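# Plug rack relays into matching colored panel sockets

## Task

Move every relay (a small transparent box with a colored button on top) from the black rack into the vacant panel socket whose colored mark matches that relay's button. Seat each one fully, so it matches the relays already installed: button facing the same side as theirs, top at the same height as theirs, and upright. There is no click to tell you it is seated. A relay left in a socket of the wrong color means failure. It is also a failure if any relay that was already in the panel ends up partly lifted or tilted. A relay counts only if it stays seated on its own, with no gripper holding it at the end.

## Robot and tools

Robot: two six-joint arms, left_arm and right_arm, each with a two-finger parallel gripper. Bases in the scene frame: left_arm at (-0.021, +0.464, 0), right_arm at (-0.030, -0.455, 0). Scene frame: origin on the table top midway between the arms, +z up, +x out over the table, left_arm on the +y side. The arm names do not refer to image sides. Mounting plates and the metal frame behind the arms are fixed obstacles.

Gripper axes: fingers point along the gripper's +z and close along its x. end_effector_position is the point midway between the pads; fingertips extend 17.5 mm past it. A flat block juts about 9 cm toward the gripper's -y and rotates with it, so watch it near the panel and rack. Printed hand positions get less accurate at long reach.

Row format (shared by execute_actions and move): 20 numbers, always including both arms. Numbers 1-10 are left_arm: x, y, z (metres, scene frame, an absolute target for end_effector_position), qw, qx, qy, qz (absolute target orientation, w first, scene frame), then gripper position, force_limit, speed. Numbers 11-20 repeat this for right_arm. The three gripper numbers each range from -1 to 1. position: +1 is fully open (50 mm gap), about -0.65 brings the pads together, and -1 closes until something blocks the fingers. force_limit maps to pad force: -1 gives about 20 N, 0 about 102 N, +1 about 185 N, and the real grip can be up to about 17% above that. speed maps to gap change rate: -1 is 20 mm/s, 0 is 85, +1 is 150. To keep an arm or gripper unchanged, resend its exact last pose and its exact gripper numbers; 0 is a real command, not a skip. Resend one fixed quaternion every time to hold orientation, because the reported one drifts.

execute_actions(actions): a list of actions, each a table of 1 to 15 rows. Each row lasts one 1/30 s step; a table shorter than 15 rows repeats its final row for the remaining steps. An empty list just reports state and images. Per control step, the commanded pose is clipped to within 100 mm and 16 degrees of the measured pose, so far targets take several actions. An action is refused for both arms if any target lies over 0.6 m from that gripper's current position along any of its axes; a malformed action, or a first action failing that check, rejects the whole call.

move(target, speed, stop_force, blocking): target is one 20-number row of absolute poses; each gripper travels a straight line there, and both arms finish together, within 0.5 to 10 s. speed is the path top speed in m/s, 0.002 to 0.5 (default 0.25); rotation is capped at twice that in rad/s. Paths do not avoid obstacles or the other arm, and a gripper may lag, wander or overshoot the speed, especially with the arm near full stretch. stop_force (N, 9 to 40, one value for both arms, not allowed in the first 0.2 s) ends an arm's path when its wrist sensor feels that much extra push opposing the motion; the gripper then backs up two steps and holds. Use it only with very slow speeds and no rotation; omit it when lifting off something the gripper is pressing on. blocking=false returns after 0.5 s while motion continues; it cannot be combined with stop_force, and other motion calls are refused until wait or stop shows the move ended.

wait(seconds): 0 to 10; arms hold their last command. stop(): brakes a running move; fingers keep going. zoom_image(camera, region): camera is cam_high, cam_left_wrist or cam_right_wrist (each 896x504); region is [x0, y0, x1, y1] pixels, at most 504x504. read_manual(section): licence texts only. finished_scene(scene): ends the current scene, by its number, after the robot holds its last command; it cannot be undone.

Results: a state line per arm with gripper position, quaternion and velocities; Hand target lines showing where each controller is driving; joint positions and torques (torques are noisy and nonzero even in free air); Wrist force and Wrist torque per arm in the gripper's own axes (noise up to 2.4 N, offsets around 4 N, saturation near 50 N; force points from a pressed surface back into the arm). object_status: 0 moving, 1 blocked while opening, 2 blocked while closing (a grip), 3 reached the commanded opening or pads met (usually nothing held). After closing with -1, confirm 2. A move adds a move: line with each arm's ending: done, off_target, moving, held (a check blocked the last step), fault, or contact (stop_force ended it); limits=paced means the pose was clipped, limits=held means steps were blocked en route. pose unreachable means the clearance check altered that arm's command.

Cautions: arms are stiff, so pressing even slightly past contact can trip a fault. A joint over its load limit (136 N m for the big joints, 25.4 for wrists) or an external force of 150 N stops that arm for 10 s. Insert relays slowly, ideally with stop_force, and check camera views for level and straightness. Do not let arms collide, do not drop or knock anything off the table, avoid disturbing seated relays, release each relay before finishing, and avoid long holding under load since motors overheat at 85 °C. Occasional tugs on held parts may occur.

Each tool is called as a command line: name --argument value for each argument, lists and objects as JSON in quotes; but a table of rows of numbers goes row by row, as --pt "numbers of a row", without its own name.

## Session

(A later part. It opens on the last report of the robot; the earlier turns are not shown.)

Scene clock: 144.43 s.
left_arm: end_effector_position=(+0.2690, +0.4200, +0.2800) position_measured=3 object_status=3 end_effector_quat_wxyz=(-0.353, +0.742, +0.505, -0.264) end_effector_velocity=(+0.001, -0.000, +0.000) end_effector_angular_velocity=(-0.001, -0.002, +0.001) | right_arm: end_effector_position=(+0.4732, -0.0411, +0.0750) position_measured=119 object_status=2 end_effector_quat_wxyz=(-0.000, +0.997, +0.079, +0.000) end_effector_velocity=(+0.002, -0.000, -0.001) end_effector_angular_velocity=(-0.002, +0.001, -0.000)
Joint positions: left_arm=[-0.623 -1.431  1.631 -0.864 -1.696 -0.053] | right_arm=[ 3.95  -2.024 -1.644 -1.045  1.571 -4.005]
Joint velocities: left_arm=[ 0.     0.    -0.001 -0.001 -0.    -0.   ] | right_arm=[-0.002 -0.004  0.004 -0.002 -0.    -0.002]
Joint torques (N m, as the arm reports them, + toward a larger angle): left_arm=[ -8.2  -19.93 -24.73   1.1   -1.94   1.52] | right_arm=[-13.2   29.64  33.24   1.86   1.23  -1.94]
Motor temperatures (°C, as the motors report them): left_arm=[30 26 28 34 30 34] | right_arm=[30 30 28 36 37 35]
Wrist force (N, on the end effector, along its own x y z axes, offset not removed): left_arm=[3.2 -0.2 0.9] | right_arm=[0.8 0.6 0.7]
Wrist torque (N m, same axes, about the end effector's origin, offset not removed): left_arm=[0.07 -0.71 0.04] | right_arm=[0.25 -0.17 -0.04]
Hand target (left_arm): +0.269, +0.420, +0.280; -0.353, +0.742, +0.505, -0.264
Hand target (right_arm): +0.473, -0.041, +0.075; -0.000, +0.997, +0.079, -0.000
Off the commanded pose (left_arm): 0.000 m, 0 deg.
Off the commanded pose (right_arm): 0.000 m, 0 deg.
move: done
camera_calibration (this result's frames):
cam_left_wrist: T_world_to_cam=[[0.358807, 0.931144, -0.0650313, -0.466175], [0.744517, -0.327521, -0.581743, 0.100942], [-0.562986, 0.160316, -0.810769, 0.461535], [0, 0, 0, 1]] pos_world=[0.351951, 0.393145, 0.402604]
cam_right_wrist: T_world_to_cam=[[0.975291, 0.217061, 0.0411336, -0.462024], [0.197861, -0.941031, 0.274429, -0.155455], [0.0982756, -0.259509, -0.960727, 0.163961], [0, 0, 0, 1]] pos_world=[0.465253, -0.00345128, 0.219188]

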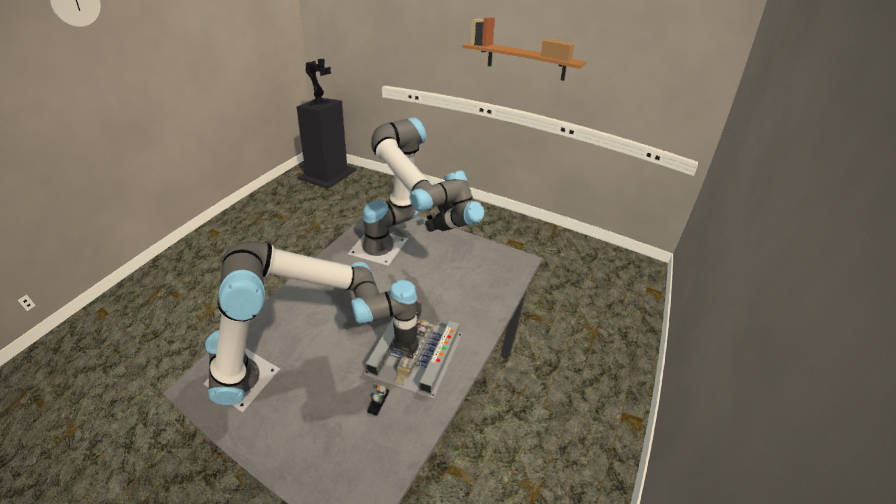

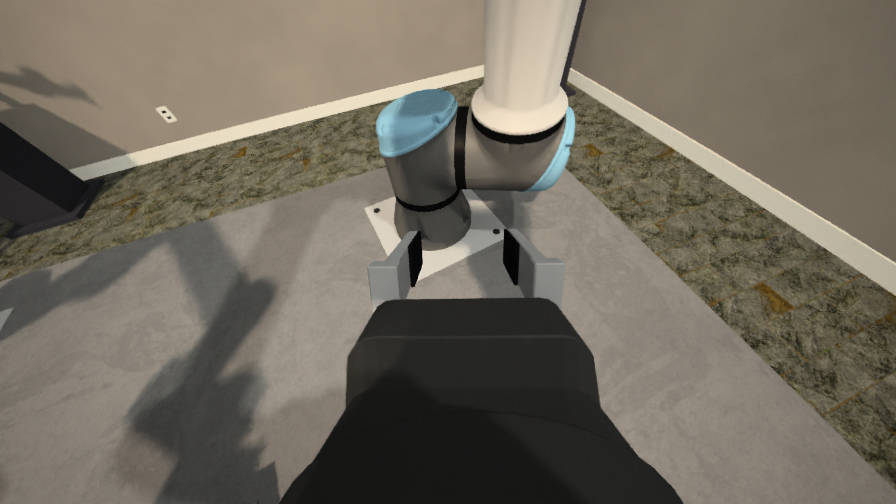

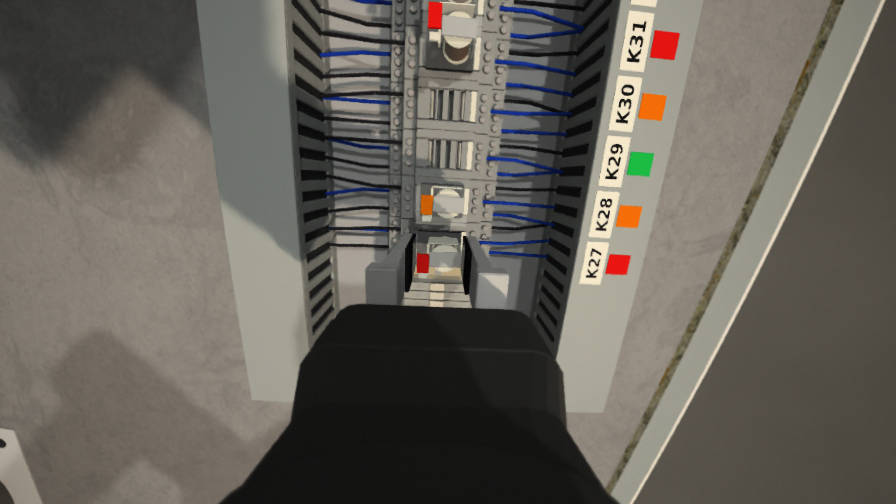

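move --target '[0.269,0.42,0.28,-0.353,0.742,0.505,-0.264,1,0,0, 0.4734,-0.0411,0.066,0,0.9969,0.0785,0,-1,-0.3,0]' --speed 0.005 --stop_force 12

zoom_image --camera "cam_right_wrist" --region '[360,120,520,310]'

Scene clock: 150.40 s.
left_arm: end_effector_position=(+0.2690, +0.4200, +0.2800) position_measured=3 object_status=3 end_effector_quat_wxyz=(-0.353, +0.742, +0.505, -0.264) end_effector_velocity=(-0.000, +0.000, -0.001) end_effector_angular_velocity=(+0.000, +0.001, +0.001) | right_arm: end_effector_position=(+0.4733, -0.0412, +0.0689) position_measured=119 object_status=2 end_effector_quat_wxyz=(+0.000, +0.997, +0.078, -0.000) end_effector_velocity=(-0.001, -0.001, -0.000) end_effector_angular_velocity=(-0.003, +0.003, +0.000)
Joint positions: left_arm=[-0.623 -1.431  1.631 -0.864 -1.696 -0.053] | right_arm=[ 3.95  -2.032 -1.65  -1.031  1.571 -4.005]
Joint velocities: left_arm=[ 0.     0.     0.002 -0.001 -0.    -0.   ] | right_arm=[ 0.    -0.     0.001 -0.005  0.     0.   ]
Joint torques (N m, as the arm reports them, + toward a larger angle): left_arm=[ -7.07 -21.48 -24.25   1.02  -1.81   1.63] | right_arm=[-11.22  46.82  25.46   0.04   0.55  -2.08]
Motor temperatures (°C, as the motors report them): left_arm=[30 26 28 34 30 34] | right_arm=[30 30 28 36 37 35]
Wrist force (N, on the end effector, along its own x y z axes, offset not removed): left_arm=[3.9 -0.9 0.5] | right_arm=[1.2 1.4 -17.9]
Wrist torque (N m, same axes, about the end effector's origin, offset not removed): left_arm=[0.03 -0.84 0.02] | right_arm=[0.29 -0.19 0.04]
Hand target (left_arm): +0.269, +0.420, +0.280; -0.353, +0.742, +0.505, -0.264
Hand target (right_arm): +0.473, -0.041, +0.069; -0.000, +0.997, +0.079, +0.000
Off the commanded pose (left_arm): 0.000 m, 0 deg.
Off the commanded pose (right_arm): 0.003 m, 0 deg.
move: contact (right_arm)
camera_calibration (this result's frames):
cam_left_wrist: T_world_to_cam=[[0.358807, 0.931144, -0.0650312, -0.466175], [0.744517, -0.327521, -0.581743, 0.100942], [-0.562986, 0.160316, -0.810769, 0.461535], [0, 0, 0, 1]] pos_world=[0.351951, 0.393145, 0.402604]
cam_right_wrist: T_world_to_cam=[[0.975302, 0.217058, 0.0408844, -0.461872], [0.197911, -0.940984, 0.274556, -0.1539], [0.0980662, -0.259683, -0.960702, 0.158143], [0, 0, 0, 1]] pos_world=[0.465415, -0.00349747, 0.213066]

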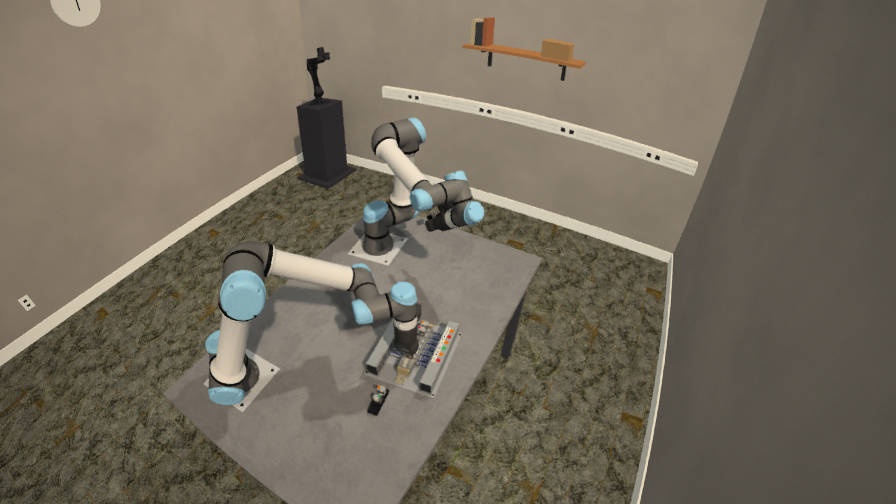

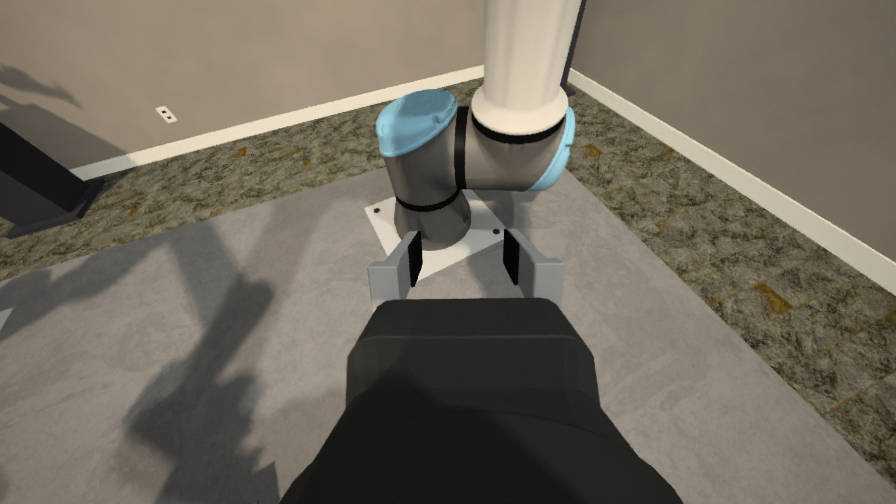

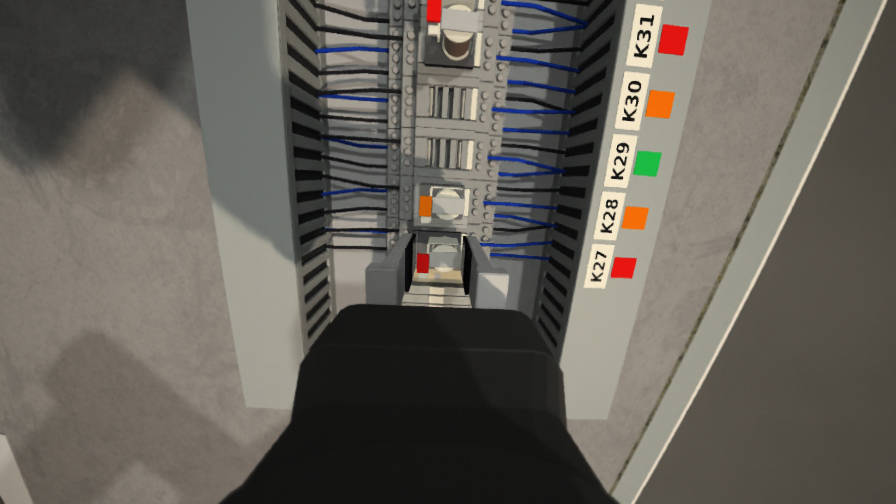

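Region (360, 120, 520, 310) of cam_right_wrist's 896x504 image, scaled by 2.653, with more detail than that image has; it fills the left 424 columns of this view, and the rest is white.

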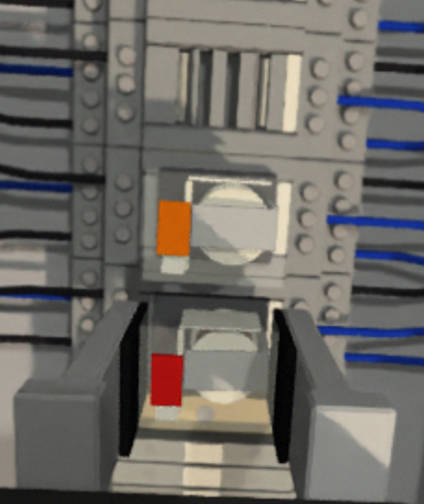

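move --target '[0.269,0.42,0.28,-0.353,0.742,0.505,-0.264,1,0,0, 0.4734,-0.0411,0.060,0,0.9969,0.0785,0,-1,-0.3,0]' --speed 0.003 --stop_force 38

zoom_image --camera "cam_right_wrist" --region '[360,120,520,310]'

Scene clock: 155.10 s.
left_arm: end_effector_position=(+0.2690, +0.4200, +0.2800) position_measured=3 object_status=3 end_effector_quat_wxyz=(-0.353, +0.742, +0.505, -0.264) end_effector_velocity=(+0.001, -0.000, +0.000) end_effector_angular_velocity=(-0.001, -0.003, -0.001) | right_arm: end_effector_position=(+0.4734, -0.0411, +0.0644) position_measured=119 object_status=2 end_effector_quat_wxyz=(-0.000, +0.997, +0.079, +0.000) end_effector_velocity=(-0.000, -0.000, -0.000) end_effector_angular_velocity=(-0.002, +0.002, +0.000)
Joint positions: left_arm=[-0.623 -1.431  1.631 -0.864 -1.696 -0.053] | right_arm=[ 3.95  -2.037 -1.655 -1.02   1.571 -4.005]
Joint velocities: left_arm=[-0.    -0.    -0.002 -0.001  0.001  0.   ] | right_arm=[-0.     0.     0.    -0.003  0.    -0.   ]
Joint torques (N m, as the arm reports them, + toward a larger angle): left_arm=[ -6.01 -19.74 -24.55   1.14  -1.81   1.51] | right_arm=[-10.97  19.03   8.96  -0.18  -2.01  -1.35]
Motor temperatures (°C, as the motors report them): left_arm=[30 26 28 34 30 34] | right_arm=[30 30 28 36 37 35]
Wrist force (N, on the end effector, along its own x y z axes, offset not removed): left_arm=[2.9 -0.9 -0.4] | right_arm=[-8.8 3.6 -43.3]
Wrist torque (N m, same axes, about the end effector's origin, offset not removed): left_arm=[-0.09 -0.64 0.02] | right_arm=[-0.20 -0.55 0.10]
Hand target (left_arm): +0.269, +0.420, +0.280; -0.353, +0.742, +0.505, -0.264
Hand target (right_arm): +0.473, -0.041, +0.065; -0.000, +0.997, +0.079, +0.000
Off the commanded pose (left_arm): 0.000 m, 0 deg.
Off the commanded pose (right_arm): 0.004 m, 0 deg.
move: contact (right_arm)
camera_calibration (this result's frames):
cam_left_wrist: T_world_to_cam=[[0.358807, 0.931144, -0.0650311, -0.466175], [0.744517, -0.327521, -0.581743, 0.100942], [-0.562985, 0.160317, -0.810769, 0.461535], [0, 0, 0, 1]] pos_world=[0.351951, 0.393145, 0.402604]
cam_right_wrist: T_world_to_cam=[[0.975292, 0.217052, 0.0411533, -0.461768], [0.197851, -0.941041, 0.274403, -0.152581], [0.0982868, -0.259481, -0.960734, 0.153698], [0, 0, 0, 1]] pos_world=[0.46544, -0.0034752, 0.208535]

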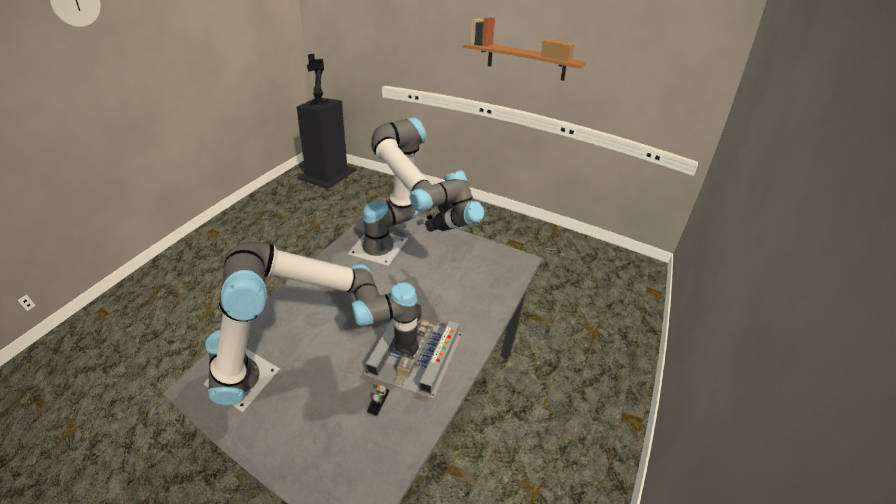

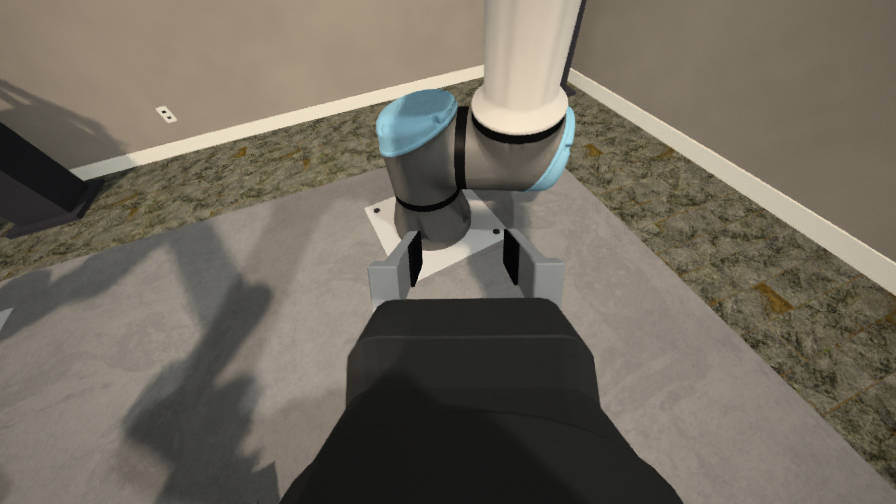

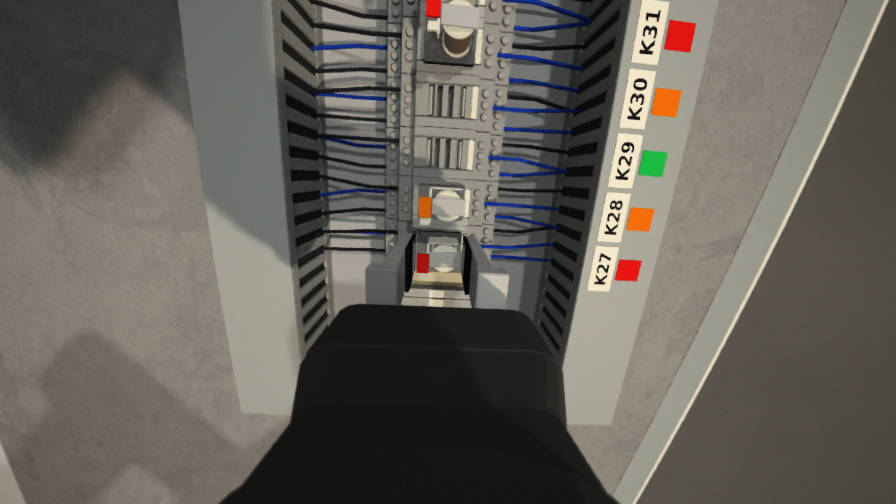

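Region (360, 120, 520, 310) of cam_right_wrist's 896x504 image, scaled by 2.653, with more detail than that image has; it fills the left 424 columns of this view, and the rest is white.

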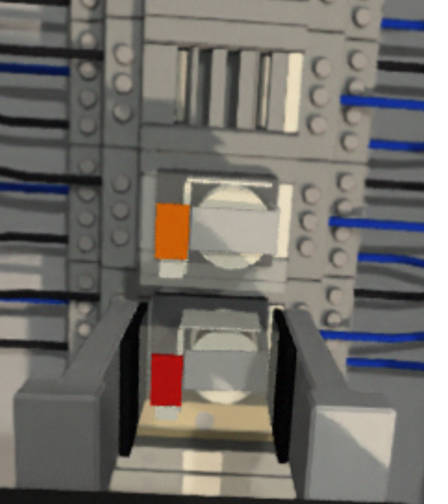

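execute_actions --actions '[[[0.269,0.42,0.28,-0.353,0.742,0.505,-0.264,1,0,0, 0.4734,-0.0411,0.0652,0,0.9969,0.0785,0,-1,-0.3,0]],[[0.269,0.42,0.28,-0.353,0.742,0.505,-0.264,1,0,0, 0.4734,-0.0411,0.0652,0,0.9969,0.0785,0,0.5,-0.3,0]]]'

move --target '[0.269,0.42,0.28,-0.353,0.742,0.505,-0.264,1,0,0, 0.4734,-0.0411,0.115,0,0.9969,0.0785,0,0.5,-0.3,0]' --speed 0.15

move --target '[0.269,0.42,0.28,-0.353,0.742,0.505,-0.264,1,0,0, 0.4678,-0.2481,0.10,0,0.1002,-0.9950,0,1,-0.3,0]' --speed 0.5

Scene clock: 163.80 s.
left_arm: end_effector_position=(+0.2690, +0.4200, +0.2800) position_measured=3 object_status=3 end_effector_quat_wxyz=(-0.353, +0.742, +0.505, -0.264) end_effector_velocity=(-0.000, +0.000, -0.000) end_effector_angular_velocity=(+0.000, +0.000, -0.000) | right_arm: end_effector_position=(+0.4734, -0.0411, +0.0652) position_measured=78 object_status=3 end_effector_quat_wxyz=(+0.000, +0.997, +0.079, +0.000) end_effector_velocity=(-0.000, -0.000, +0.000) end_effector_angular_velocity=(+0.000, -0.000, +0.000)
Joint positions: left_arm=[-0.623 -1.431  1.631 -0.864 -1.696 -0.053] | right_arm=[ 3.95  -2.036 -1.654 -1.022  1.571 -4.005]
Joint velocities: left_arm=[-0. -0.  0. -0.  0. -0.] | right_arm=[-0.  0. -0. -0. -0. -0.]
Joint torques (N m, as the arm reports them, + toward a larger angle): left_arm=[ -7.26 -20.54 -24.05   1.06  -1.51   1.25] | right_arm=[-9.4  58.56 33.91  4.7  -0.82 -1.05]
Motor temperatures (°C, as the motors report them): left_arm=[30 26 28 34 30 34] | right_arm=[30 30 28 36 37 35]
Wrist force (N, on the end effector, along its own x y z axes, offset not removed): left_arm=[2.6 -0.7 -0.4] | right_arm=[1.9 0.1 -0.1]
Wrist torque (N m, same axes, about the end effector's origin, offset not removed): left_arm=[-0.03 -0.60 0.04] | right_arm=[0.07 -0.37 -0.04]
Hand target (left_arm): +0.269, +0.420, +0.280; -0.353, +0.742, +0.505, -0.264
Hand target (right_arm): +0.473, -0.041, +0.065; -0.000, +0.997, +0.079, -0.000
Off the commanded pose (left_arm): 0.000 m, 0 deg.
Off the commanded pose (right_arm): 0.000 m, 0 deg.
camera_calibration (this result's frames):
cam_left_wrist: T_world_to_cam=[[0.358807, 0.931144, -0.0650311, -0.466175], [0.744517, -0.327521, -0.581743, 0.100942], [-0.562986, 0.160317, -0.810769, 0.461535], [0, 0, 0, 1]] pos_world=[0.351951, 0.393145, 0.402604]
cam_right_wrist: T_world_to_cam=[[0.975292, 0.217054, 0.0411409, -0.461824], [0.197848, -0.94102, 0.274477, -0.152808], [0.0982906, -0.259555, -0.960713, 0.154471], [0, 0, 0, 1]] pos_world=[0.465463, -0.00346168, 0.209344]

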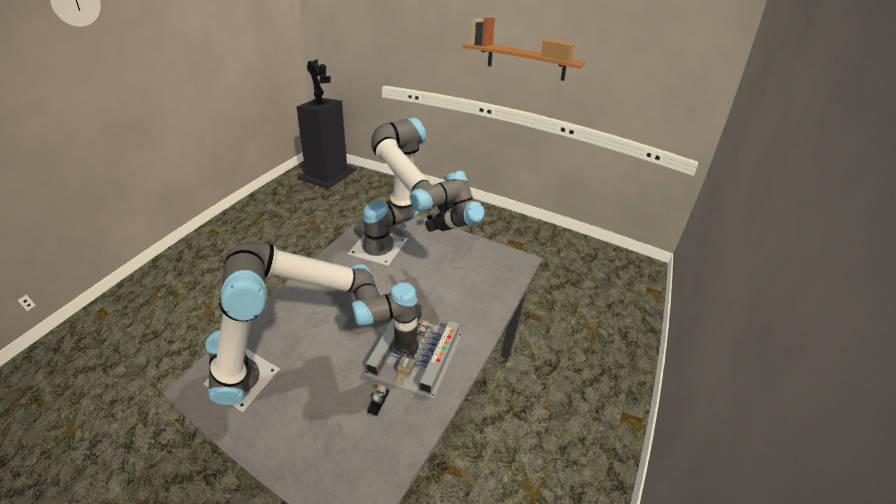

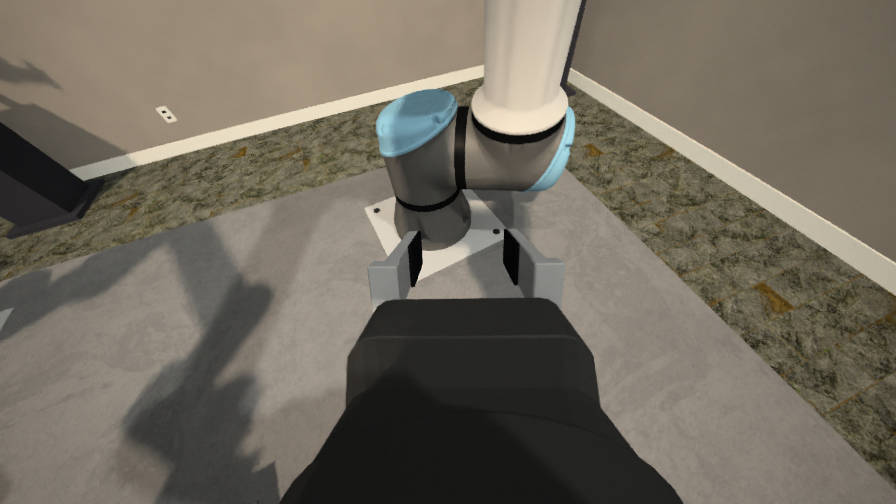

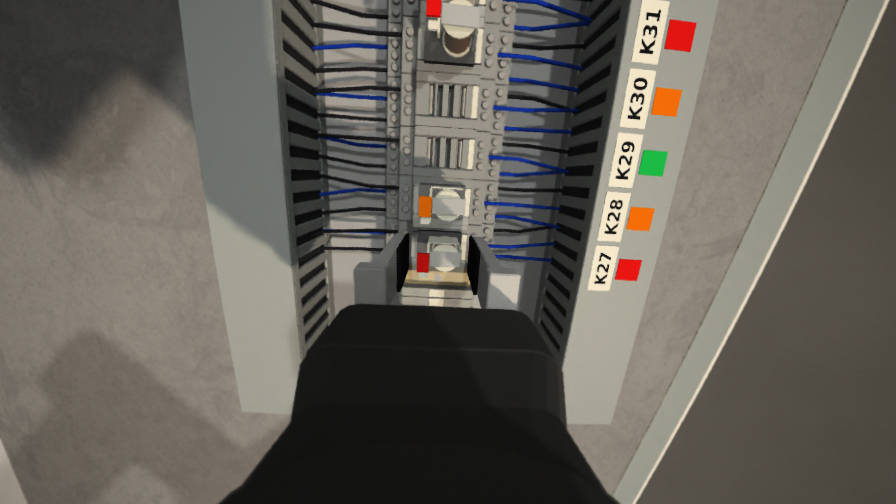

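Scene clock: 164.73 s.
left_arm: end_effector_position=(+0.2690, +0.4200, +0.2800) position_measured=3 object_status=3 end_effector_quat_wxyz=(-0.353, +0.742, +0.505, -0.264) end_effector_velocity=(-0.001, +0.001, -0.001) end_effector_angular_velocity=(+0.002, +0.004, +0.001) | right_arm: end_effector_position=(+0.4735, -0.0410, +0.1147) position_measured=78 object_status=3 end_effector_quat_wxyz=(-0.000, +0.997, +0.078, +0.000) end_effector_velocity=(+0.000, -0.000, +0.002) end_effector_angular_velocity=(+0.000, -0.000, -0.000)
Joint positions: left_arm=[-0.623 -1.431  1.631 -0.864 -1.696 -0.053] | right_arm=[ 3.95  -1.981 -1.594 -1.137  1.571 -4.005]
Joint velocities: left_arm=[ 0.001 -0.     0.004  0.001 -0.     0.   ] | right_arm=[-0.     0.002  0.003 -0.005 -0.     0.   ]
Joint torques (N m, as the arm reports them, + toward a larger angle): left_arm=[ -7.28 -19.94 -24.88   0.83  -1.78   1.12] | right_arm=[-8.01 56.46 34.44  1.71  0.21 -1.75]
Motor temperatures (°C, as the motors report them): left_arm=[30 26 28 34 30 34] | right_arm=[30 30 28 36 37 35]
Wrist force (N, on the end effector, along its own x y z axes, offset not removed): left_arm=[2.0 0.2 0.2] | right_arm=[0.5 1.7 -0.6]
Wrist torque (N m, same axes, about the end effector's origin, offset not removed): left_arm=[0.13 -0.51 0.08] | right_arm=[0.40 0.02 0.01]
Hand target (left_arm): +0.269, +0.420, +0.280; -0.353, +0.742, +0.505, -0.264
Hand target (right_arm): +0.473, -0.041, +0.115; -0.000, +0.997, +0.079, +0.000
Off the commanded pose (left_arm): 0.000 m, 0 deg.
Off the commanded pose (right_arm): 0.000 m, 0 deg.
move: done
camera_calibration (this result's frames):
cam_left_wrist: T_world_to_cam=[[0.358807, 0.931144, -0.0650313, -0.466175], [0.744517, -0.327521, -0.581743, 0.100942], [-0.562986, 0.160316, -0.810769, 0.461535], [0, 0, 0, 1]] pos_world=[0.351951, 0.393145, 0.402604]
cam_right_wrist: T_world_to_cam=[[0.975296, 0.217026, 0.0411877, -0.463975], [0.197813, -0.941037, 0.274442, -0.166324], [0.0983204, -0.259515, -0.960721, 0.202049], [0, 0, 0, 1]] pos_world=[0.465548, -0.00338792, 0.258869]

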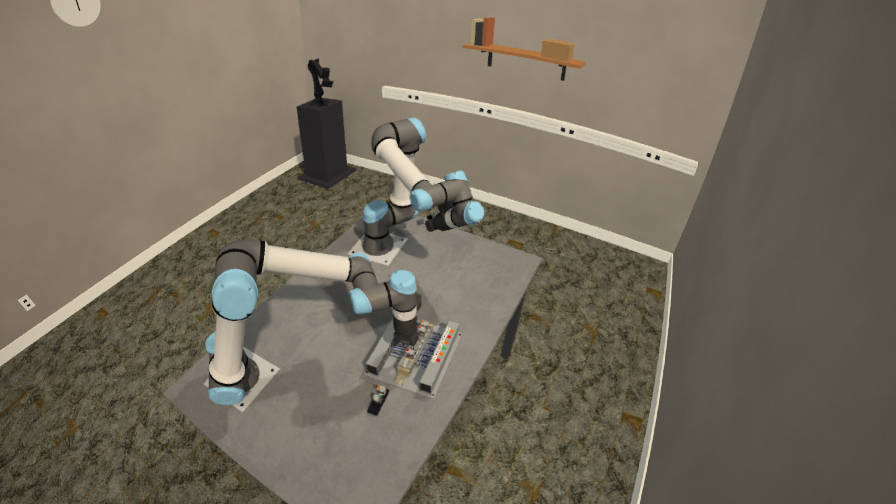

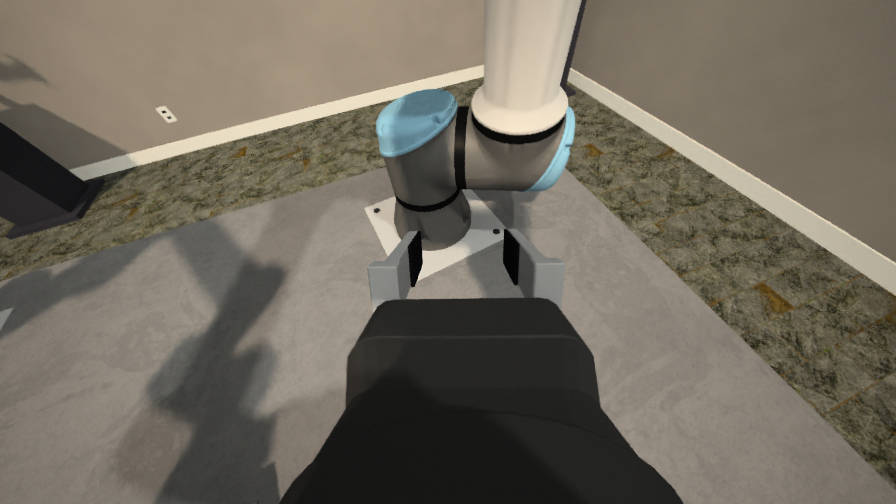

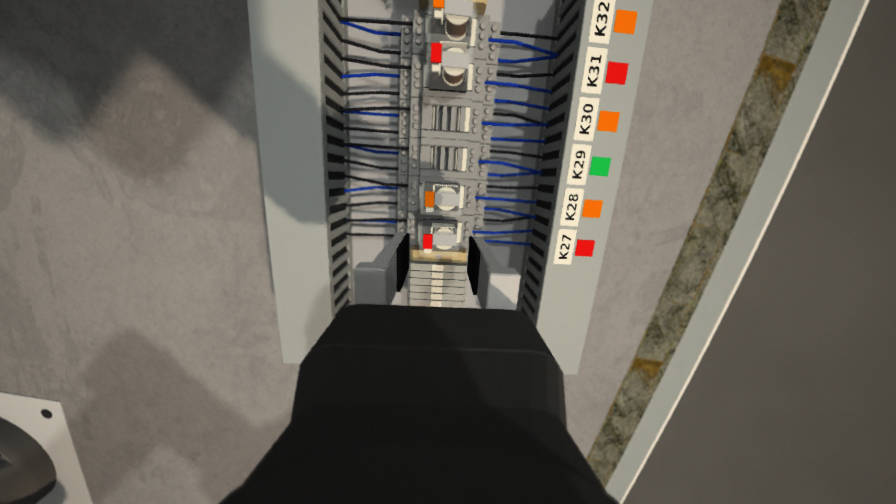

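Scene clock: 168.47 s.
left_arm: end_effector_position=(+0.2690, +0.4200, +0.2800) position_measured=3 object_status=3 end_effector_quat_wxyz=(-0.353, +0.742, +0.505, -0.264) end_effector_velocity=(+0.000, -0.000, -0.000) end_effector_angular_velocity=(-0.001, -0.001, -0.000) | right_arm: end_effector_position=(+0.4675, -0.2480, +0.1002) position_measured=3 object_status=3 end_effector_quat_wxyz=(-0.000, -0.101, +0.995, +0.000) end_effector_velocity=(+0.000, -0.001, -0.000) end_effector_angular_velocity=(-0.001, -0.001, -0.015)
Joint positions: left_arm=[-0.623 -1.431  1.631 -0.864 -1.696 -0.053] | right_arm=[ 3.772 -1.791 -1.898 -1.022  1.571 -1.087]
Joint velocities: left_arm=[-0.     0.    -0.    -0.001 -0.     0.   ] | right_arm=[-0.001  0.    -0.001  0.001 -0.001  0.014]
Joint torques (N m, as the arm reports them, + toward a larger angle): left_arm=[ -6.71 -20.57 -24.01   0.71  -1.53   1.54] | right_arm=[-12.33  47.21  11.17   4.71  -1.71   2.4 ]
Motor temperatures (°C, as the motors report them): left_arm=[30 26 28 34 30 34] | right_arm=[30 30 28 36 37 35]
Wrist force (N, on the end effector, along its own x y z axes, offset not removed): left_arm=[3.1 -1.6 1.8] | right_arm=[0.3 0.7 0.5]
Wrist torque (N m, same axes, about the end effector's origin, offset not removed): left_arm=[-0.11 -0.72 0.06] | right_arm=[0.20 0.02 0.06]
Hand target (left_arm): +0.269, +0.420, +0.280; -0.353, +0.742, +0.505, -0.264
Hand target (right_arm): +0.468, -0.248, +0.100; -0.000, -0.100, +0.995, +0.000
Off the commanded pose (left_arm): 0.000 m, 0 deg.
Off the commanded pose (right_arm): 0.000 m, 0 deg.
move: done
camera_calibration (this result's frames):
cam_left_wrist: T_world_to_cam=[[0.358807, 0.931144, -0.0650312, -0.466175], [0.744517, -0.327521, -0.581743, 0.100942], [-0.562986, 0.160317, -0.810769, 0.461535], [0, 0, 0, 1]] pos_world=[0.351951, 0.393145, 0.402604]
cam_right_wrist: T_world_to_cam=[[-0.964471, -0.260958, 0.0411987, 0.375736], [-0.24015, 0.930979, 0.274966, 0.313015], [-0.11011, 0.255302, -0.960571, 0.360071], [0, 0, 0, 1]] pos_world=[0.477205, -0.285286, 0.244326]

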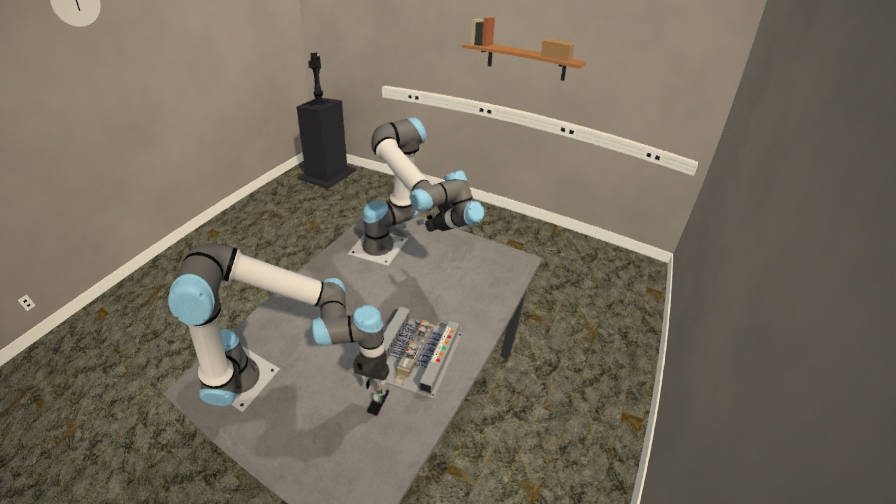

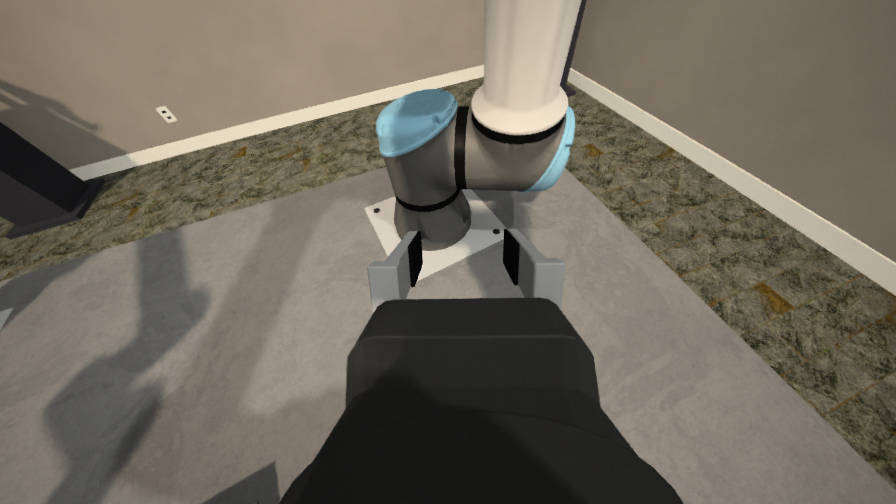

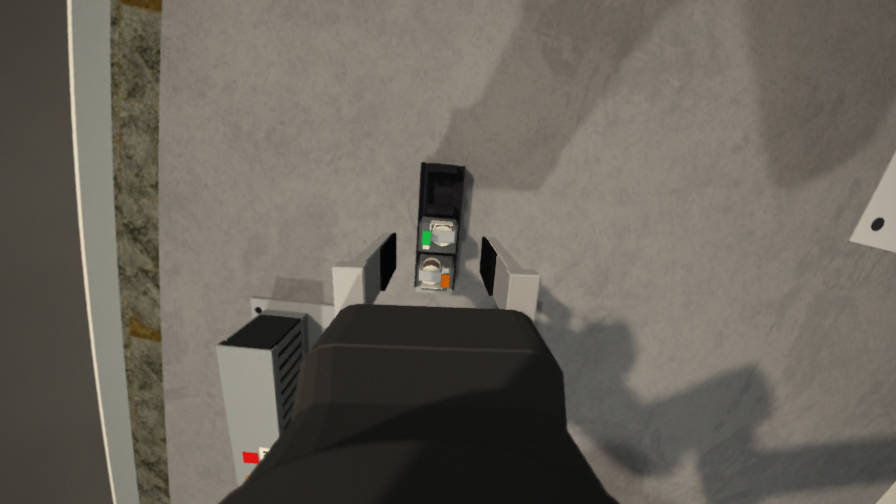

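move --target '[0.269,0.42,0.28,-0.353,0.742,0.505,-0.264,1,0,0, 0.4678,-0.2481,0.052,0,0.1002,-0.9950,0,1,-0.3,0]' --speed 0.15

zoom_image --camera "cam_right_wrist" --region '[370,200,510,310]'

Scene clock: 172.43 s.
left_arm: end_effector_position=(+0.2690, +0.4200, +0.2800) position_measured=3 object_status=3 end_effector_quat_wxyz=(-0.353, +0.742, +0.505, -0.264) end_effector_velocity=(-0.000, +0.000, -0.000) end_effector_angular_velocity=(+0.001, +0.002, +0.000) | right_arm: end_effector_position=(+0.4677, -0.2482, +0.0523) position_measured=3 object_status=3 end_effector_quat_wxyz=(-0.000, -0.100, +0.995, -0.000) end_effector_velocity=(+0.000, +0.000, -0.002) end_effector_angular_velocity=(-0.000, -0.000, +0.001)
Joint positions: left_arm=[-0.623 -1.431  1.631 -0.864 -1.696 -0.053] | right_arm=[ 3.772 -1.861 -1.955 -0.897  1.571 -1.085]
Joint velocities: left_arm=[ 0.001 -0.     0.001  0.001  0.     0.   ] | right_arm=[-0.    -0.004 -0.002  0.006 -0.    -0.001]
Joint torques (N m, as the arm reports them, + toward a larger angle): left_arm=[ -6.91 -20.65 -24.29   0.72  -1.58   1.26] | right_arm=[-11.3   21.54   8.49   4.85  -1.88  -2.37]
Motor temperatures (°C, as the motors report them): left_arm=[30 26 28 34 30 34] | right_arm=[30 30 28 36 37 35]
Wrist force (N, on the end effector, along its own x y z axes, offset not removed): left_arm=[2.8 -1.2 2.7] | right_arm=[2.9 2.1 1.0]
Wrist torque (N m, same axes, about the end effector's origin, offset not removed): left_arm=[-0.09 -0.66 0.04] | right_arm=[0.42 -0.50 -0.03]
Hand target (left_arm): +0.269, +0.420, +0.280; -0.353, +0.742, +0.505, -0.264
Hand target (right_arm): +0.468, -0.248, +0.052; -0.000, -0.100, +0.995, -0.000
Off the commanded pose (left_arm): 0.000 m, 0 deg.
Off the commanded pose (right_arm): 0.000 m, 0 deg.
move: done
camera_calibration (this result's frames):
cam_left_wrist: T_world_to_cam=[[0.358807, 0.931144, -0.0650312, -0.466175], [0.744517, -0.327521, -0.581743, 0.100942], [-0.562986, 0.160317, -0.810769, 0.461535], [0, 0, 0, 1]] pos_world=[0.351951, 0.393145, 0.402604]
cam_right_wrist: T_world_to_cam=[[-0.964931, -0.259255, 0.0411684, 0.37843], [-0.238576, 0.931543, 0.274424, 0.325863], [-0.109496, 0.254979, -0.960727, 0.313773], [0, 0, 0, 1]] pos_world=[0.477258, -0.285451, 0.196446]

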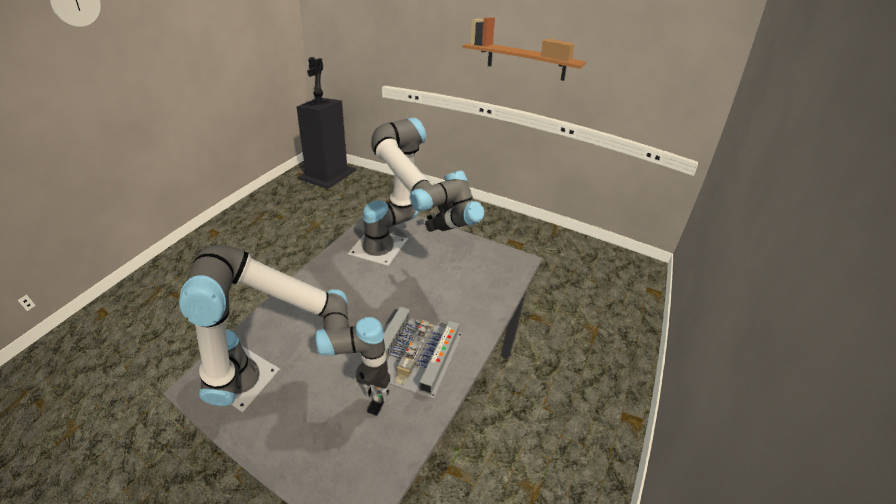

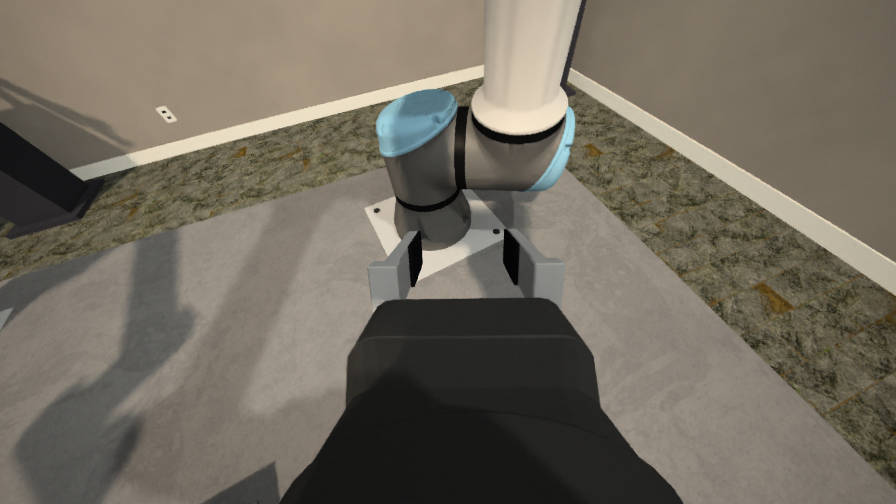

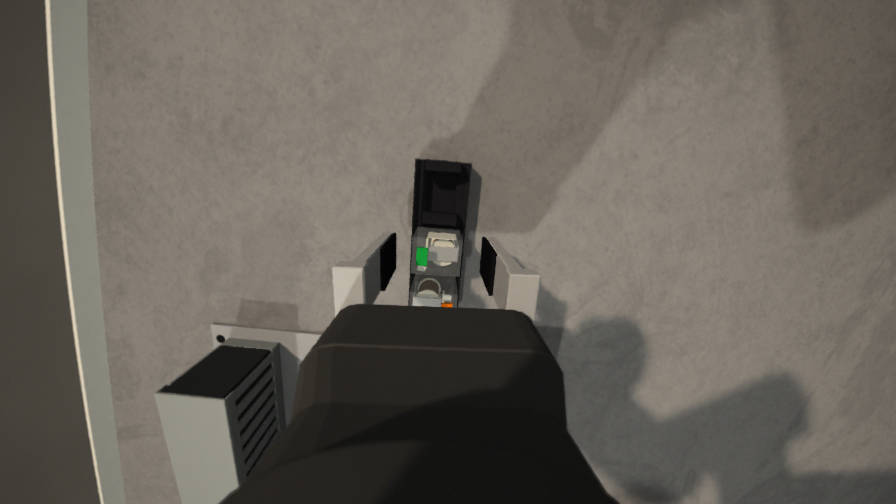

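Region (370, 200, 510, 310) of cam_right_wrist's 896x504 image, scaled by 3.600, with more detail than that image has; it fills the top 396 rows of this view, and the rest is white.

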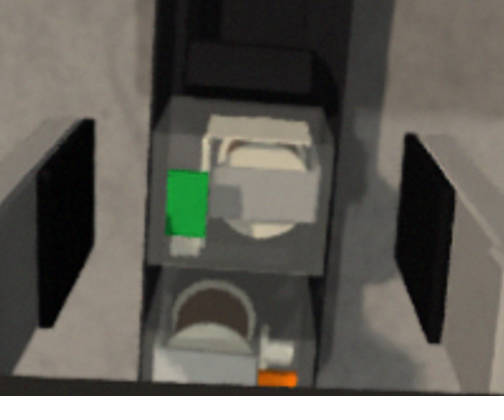

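move --target '[0.269,0.42,0.28,-0.353,0.742,0.505,-0.264,1,0,0, 0.4689,-0.2490,0.044,0,0.1002,-0.9950,0,1,-0.3,0]' --speed 0.05

zoom_image --camera "cam_right_wrist" --region '[370,200,510,310]'

Scene clock: 178.00 s.
left_arm: end_effector_position=(+0.2690, +0.4200, +0.2800) position_measured=3 object_status=3 end_effector_quat_wxyz=(-0.353, +0.742, +0.505, -0.264) end_effector_velocity=(+0.000, -0.000, -0.000) end_effector_angular_velocity=(-0.000, -0.001, +0.001) | right_arm: end_effector_position=(+0.4688, -0.2490, +0.0443) position_measured=3 object_status=3 end_effector_quat_wxyz=(-0.000, -0.100, +0.995, -0.000) end_effector_velocity=(+0.001, -0.000, -0.002) end_effector_angular_velocity=(+0.001, -0.001, -0.000)
Joint positions: left_arm=[-0.623 -1.431  1.631 -0.864 -1.696 -0.053] | right_arm=[ 3.769 -1.875 -1.961 -0.876  1.571 -1.088]
Joint velocities: left_arm=[ 0.     0.     0.001 -0.001 -0.    -0.   ] | right_arm=[-0.001 -0.004 -0.002  0.007  0.    -0.001]
Joint torques (N m, as the arm reports them, + toward a larger angle): left_arm=[ -6.28 -20.78 -23.54   0.52  -1.62   1.39] | right_arm=[-11.66  20.19   8.29   4.62  -1.69  -2.17]
Motor temperatures (°C, as the motors report them): left_arm=[30 26 28 34 30 34] | right_arm=[30 30 28 36 37 35]
Wrist force (N, on the end effector, along its own x y z axes, offset not removed): left_arm=[3.2 -2.0 0.2] | right_arm=[2.9 0.3 -0.3]
Wrist torque (N m, same axes, about the end effector's origin, offset not removed): left_arm=[-0.17 -0.67 0.00] | right_arm=[0.12 -0.48 -0.02]
Hand target (left_arm): +0.269, +0.420, +0.280; -0.353, +0.742, +0.505, -0.264
Hand target (right_arm): +0.469, -0.249, +0.044; -0.000, -0.100, +0.995, +0.000
Off the commanded pose (left_arm): 0.000 m, 0 deg.
Off the commanded pose (right_arm): 0.000 m, 0 deg.
move: done
camera_calibration (this result's frames):
cam_left_wrist: T_world_to_cam=[[0.358807, 0.931144, -0.0650312, -0.466175], [0.744517, -0.327521, -0.581743, 0.100942], [-0.562986, 0.160317, -0.810769, 0.461535], [0, 0, 0, 1]] pos_world=[0.351951, 0.393145, 0.402604]
cam_right_wrist: T_world_to_cam=[[-0.964914, -0.259321, 0.0411404, 0.379652], [-0.238647, 0.931523, 0.27443, 0.32912], [-0.109489, 0.254983, -0.960727, 0.30638], [0, 0, 0, 1]] pos_world=[0.47842, -0.286253, 0.188409]

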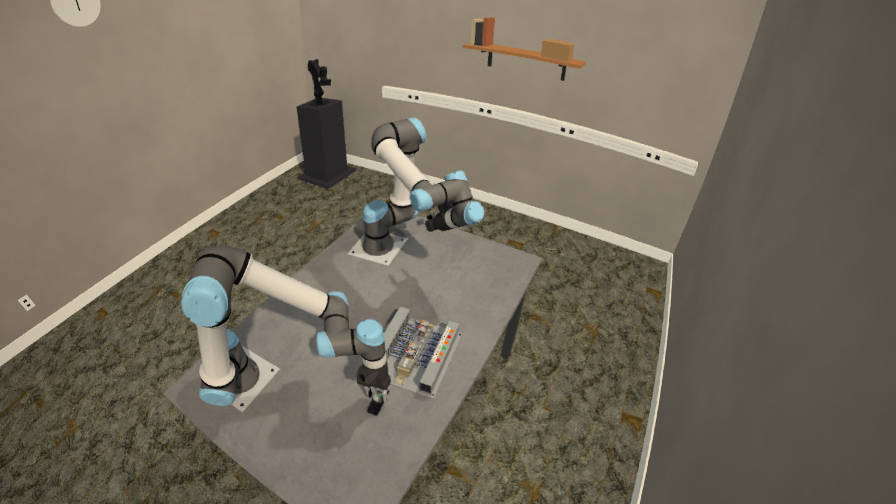

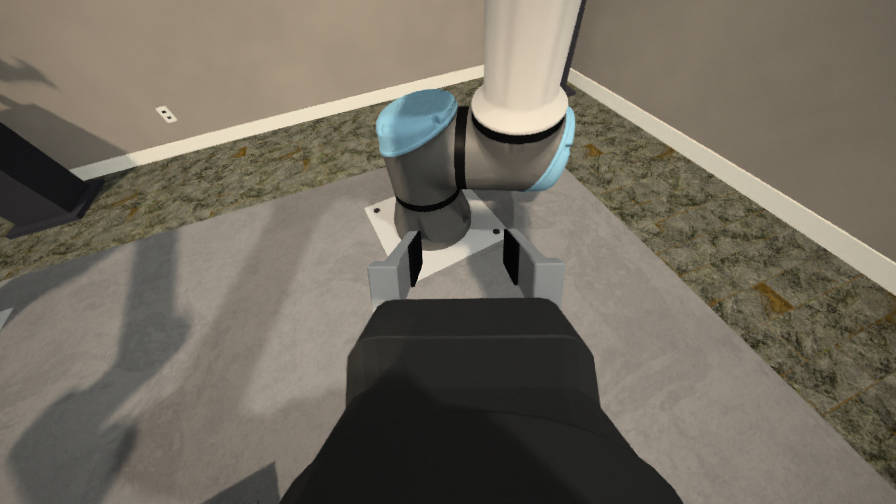

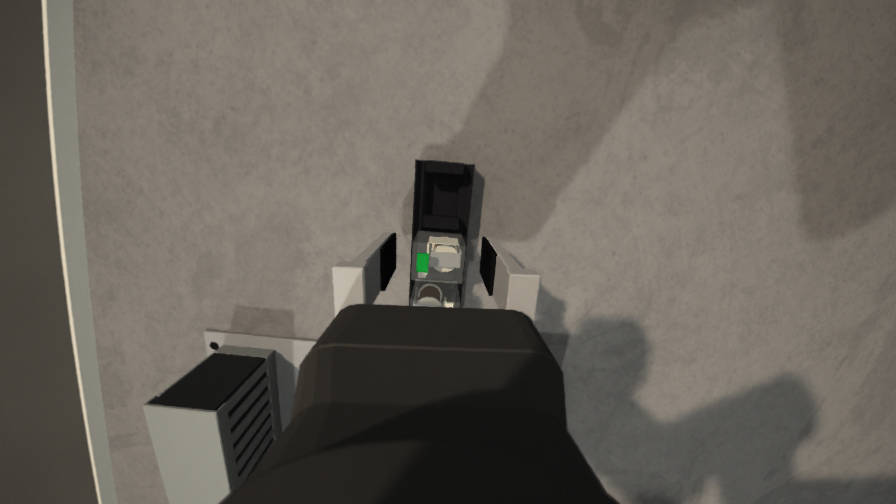

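Region (370, 200, 510, 310) of cam_right_wrist's 896x504 image, scaled by 3.600, with more detail than that image has; it fills the top 396 rows of this view, and the rest is white.

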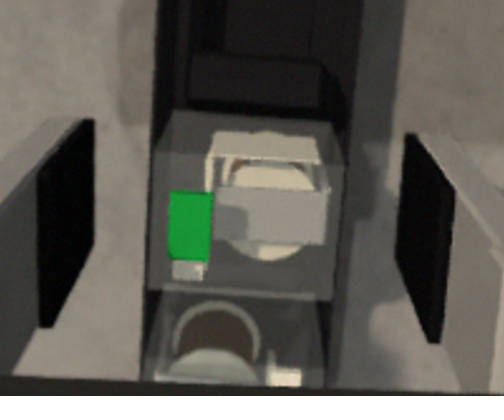

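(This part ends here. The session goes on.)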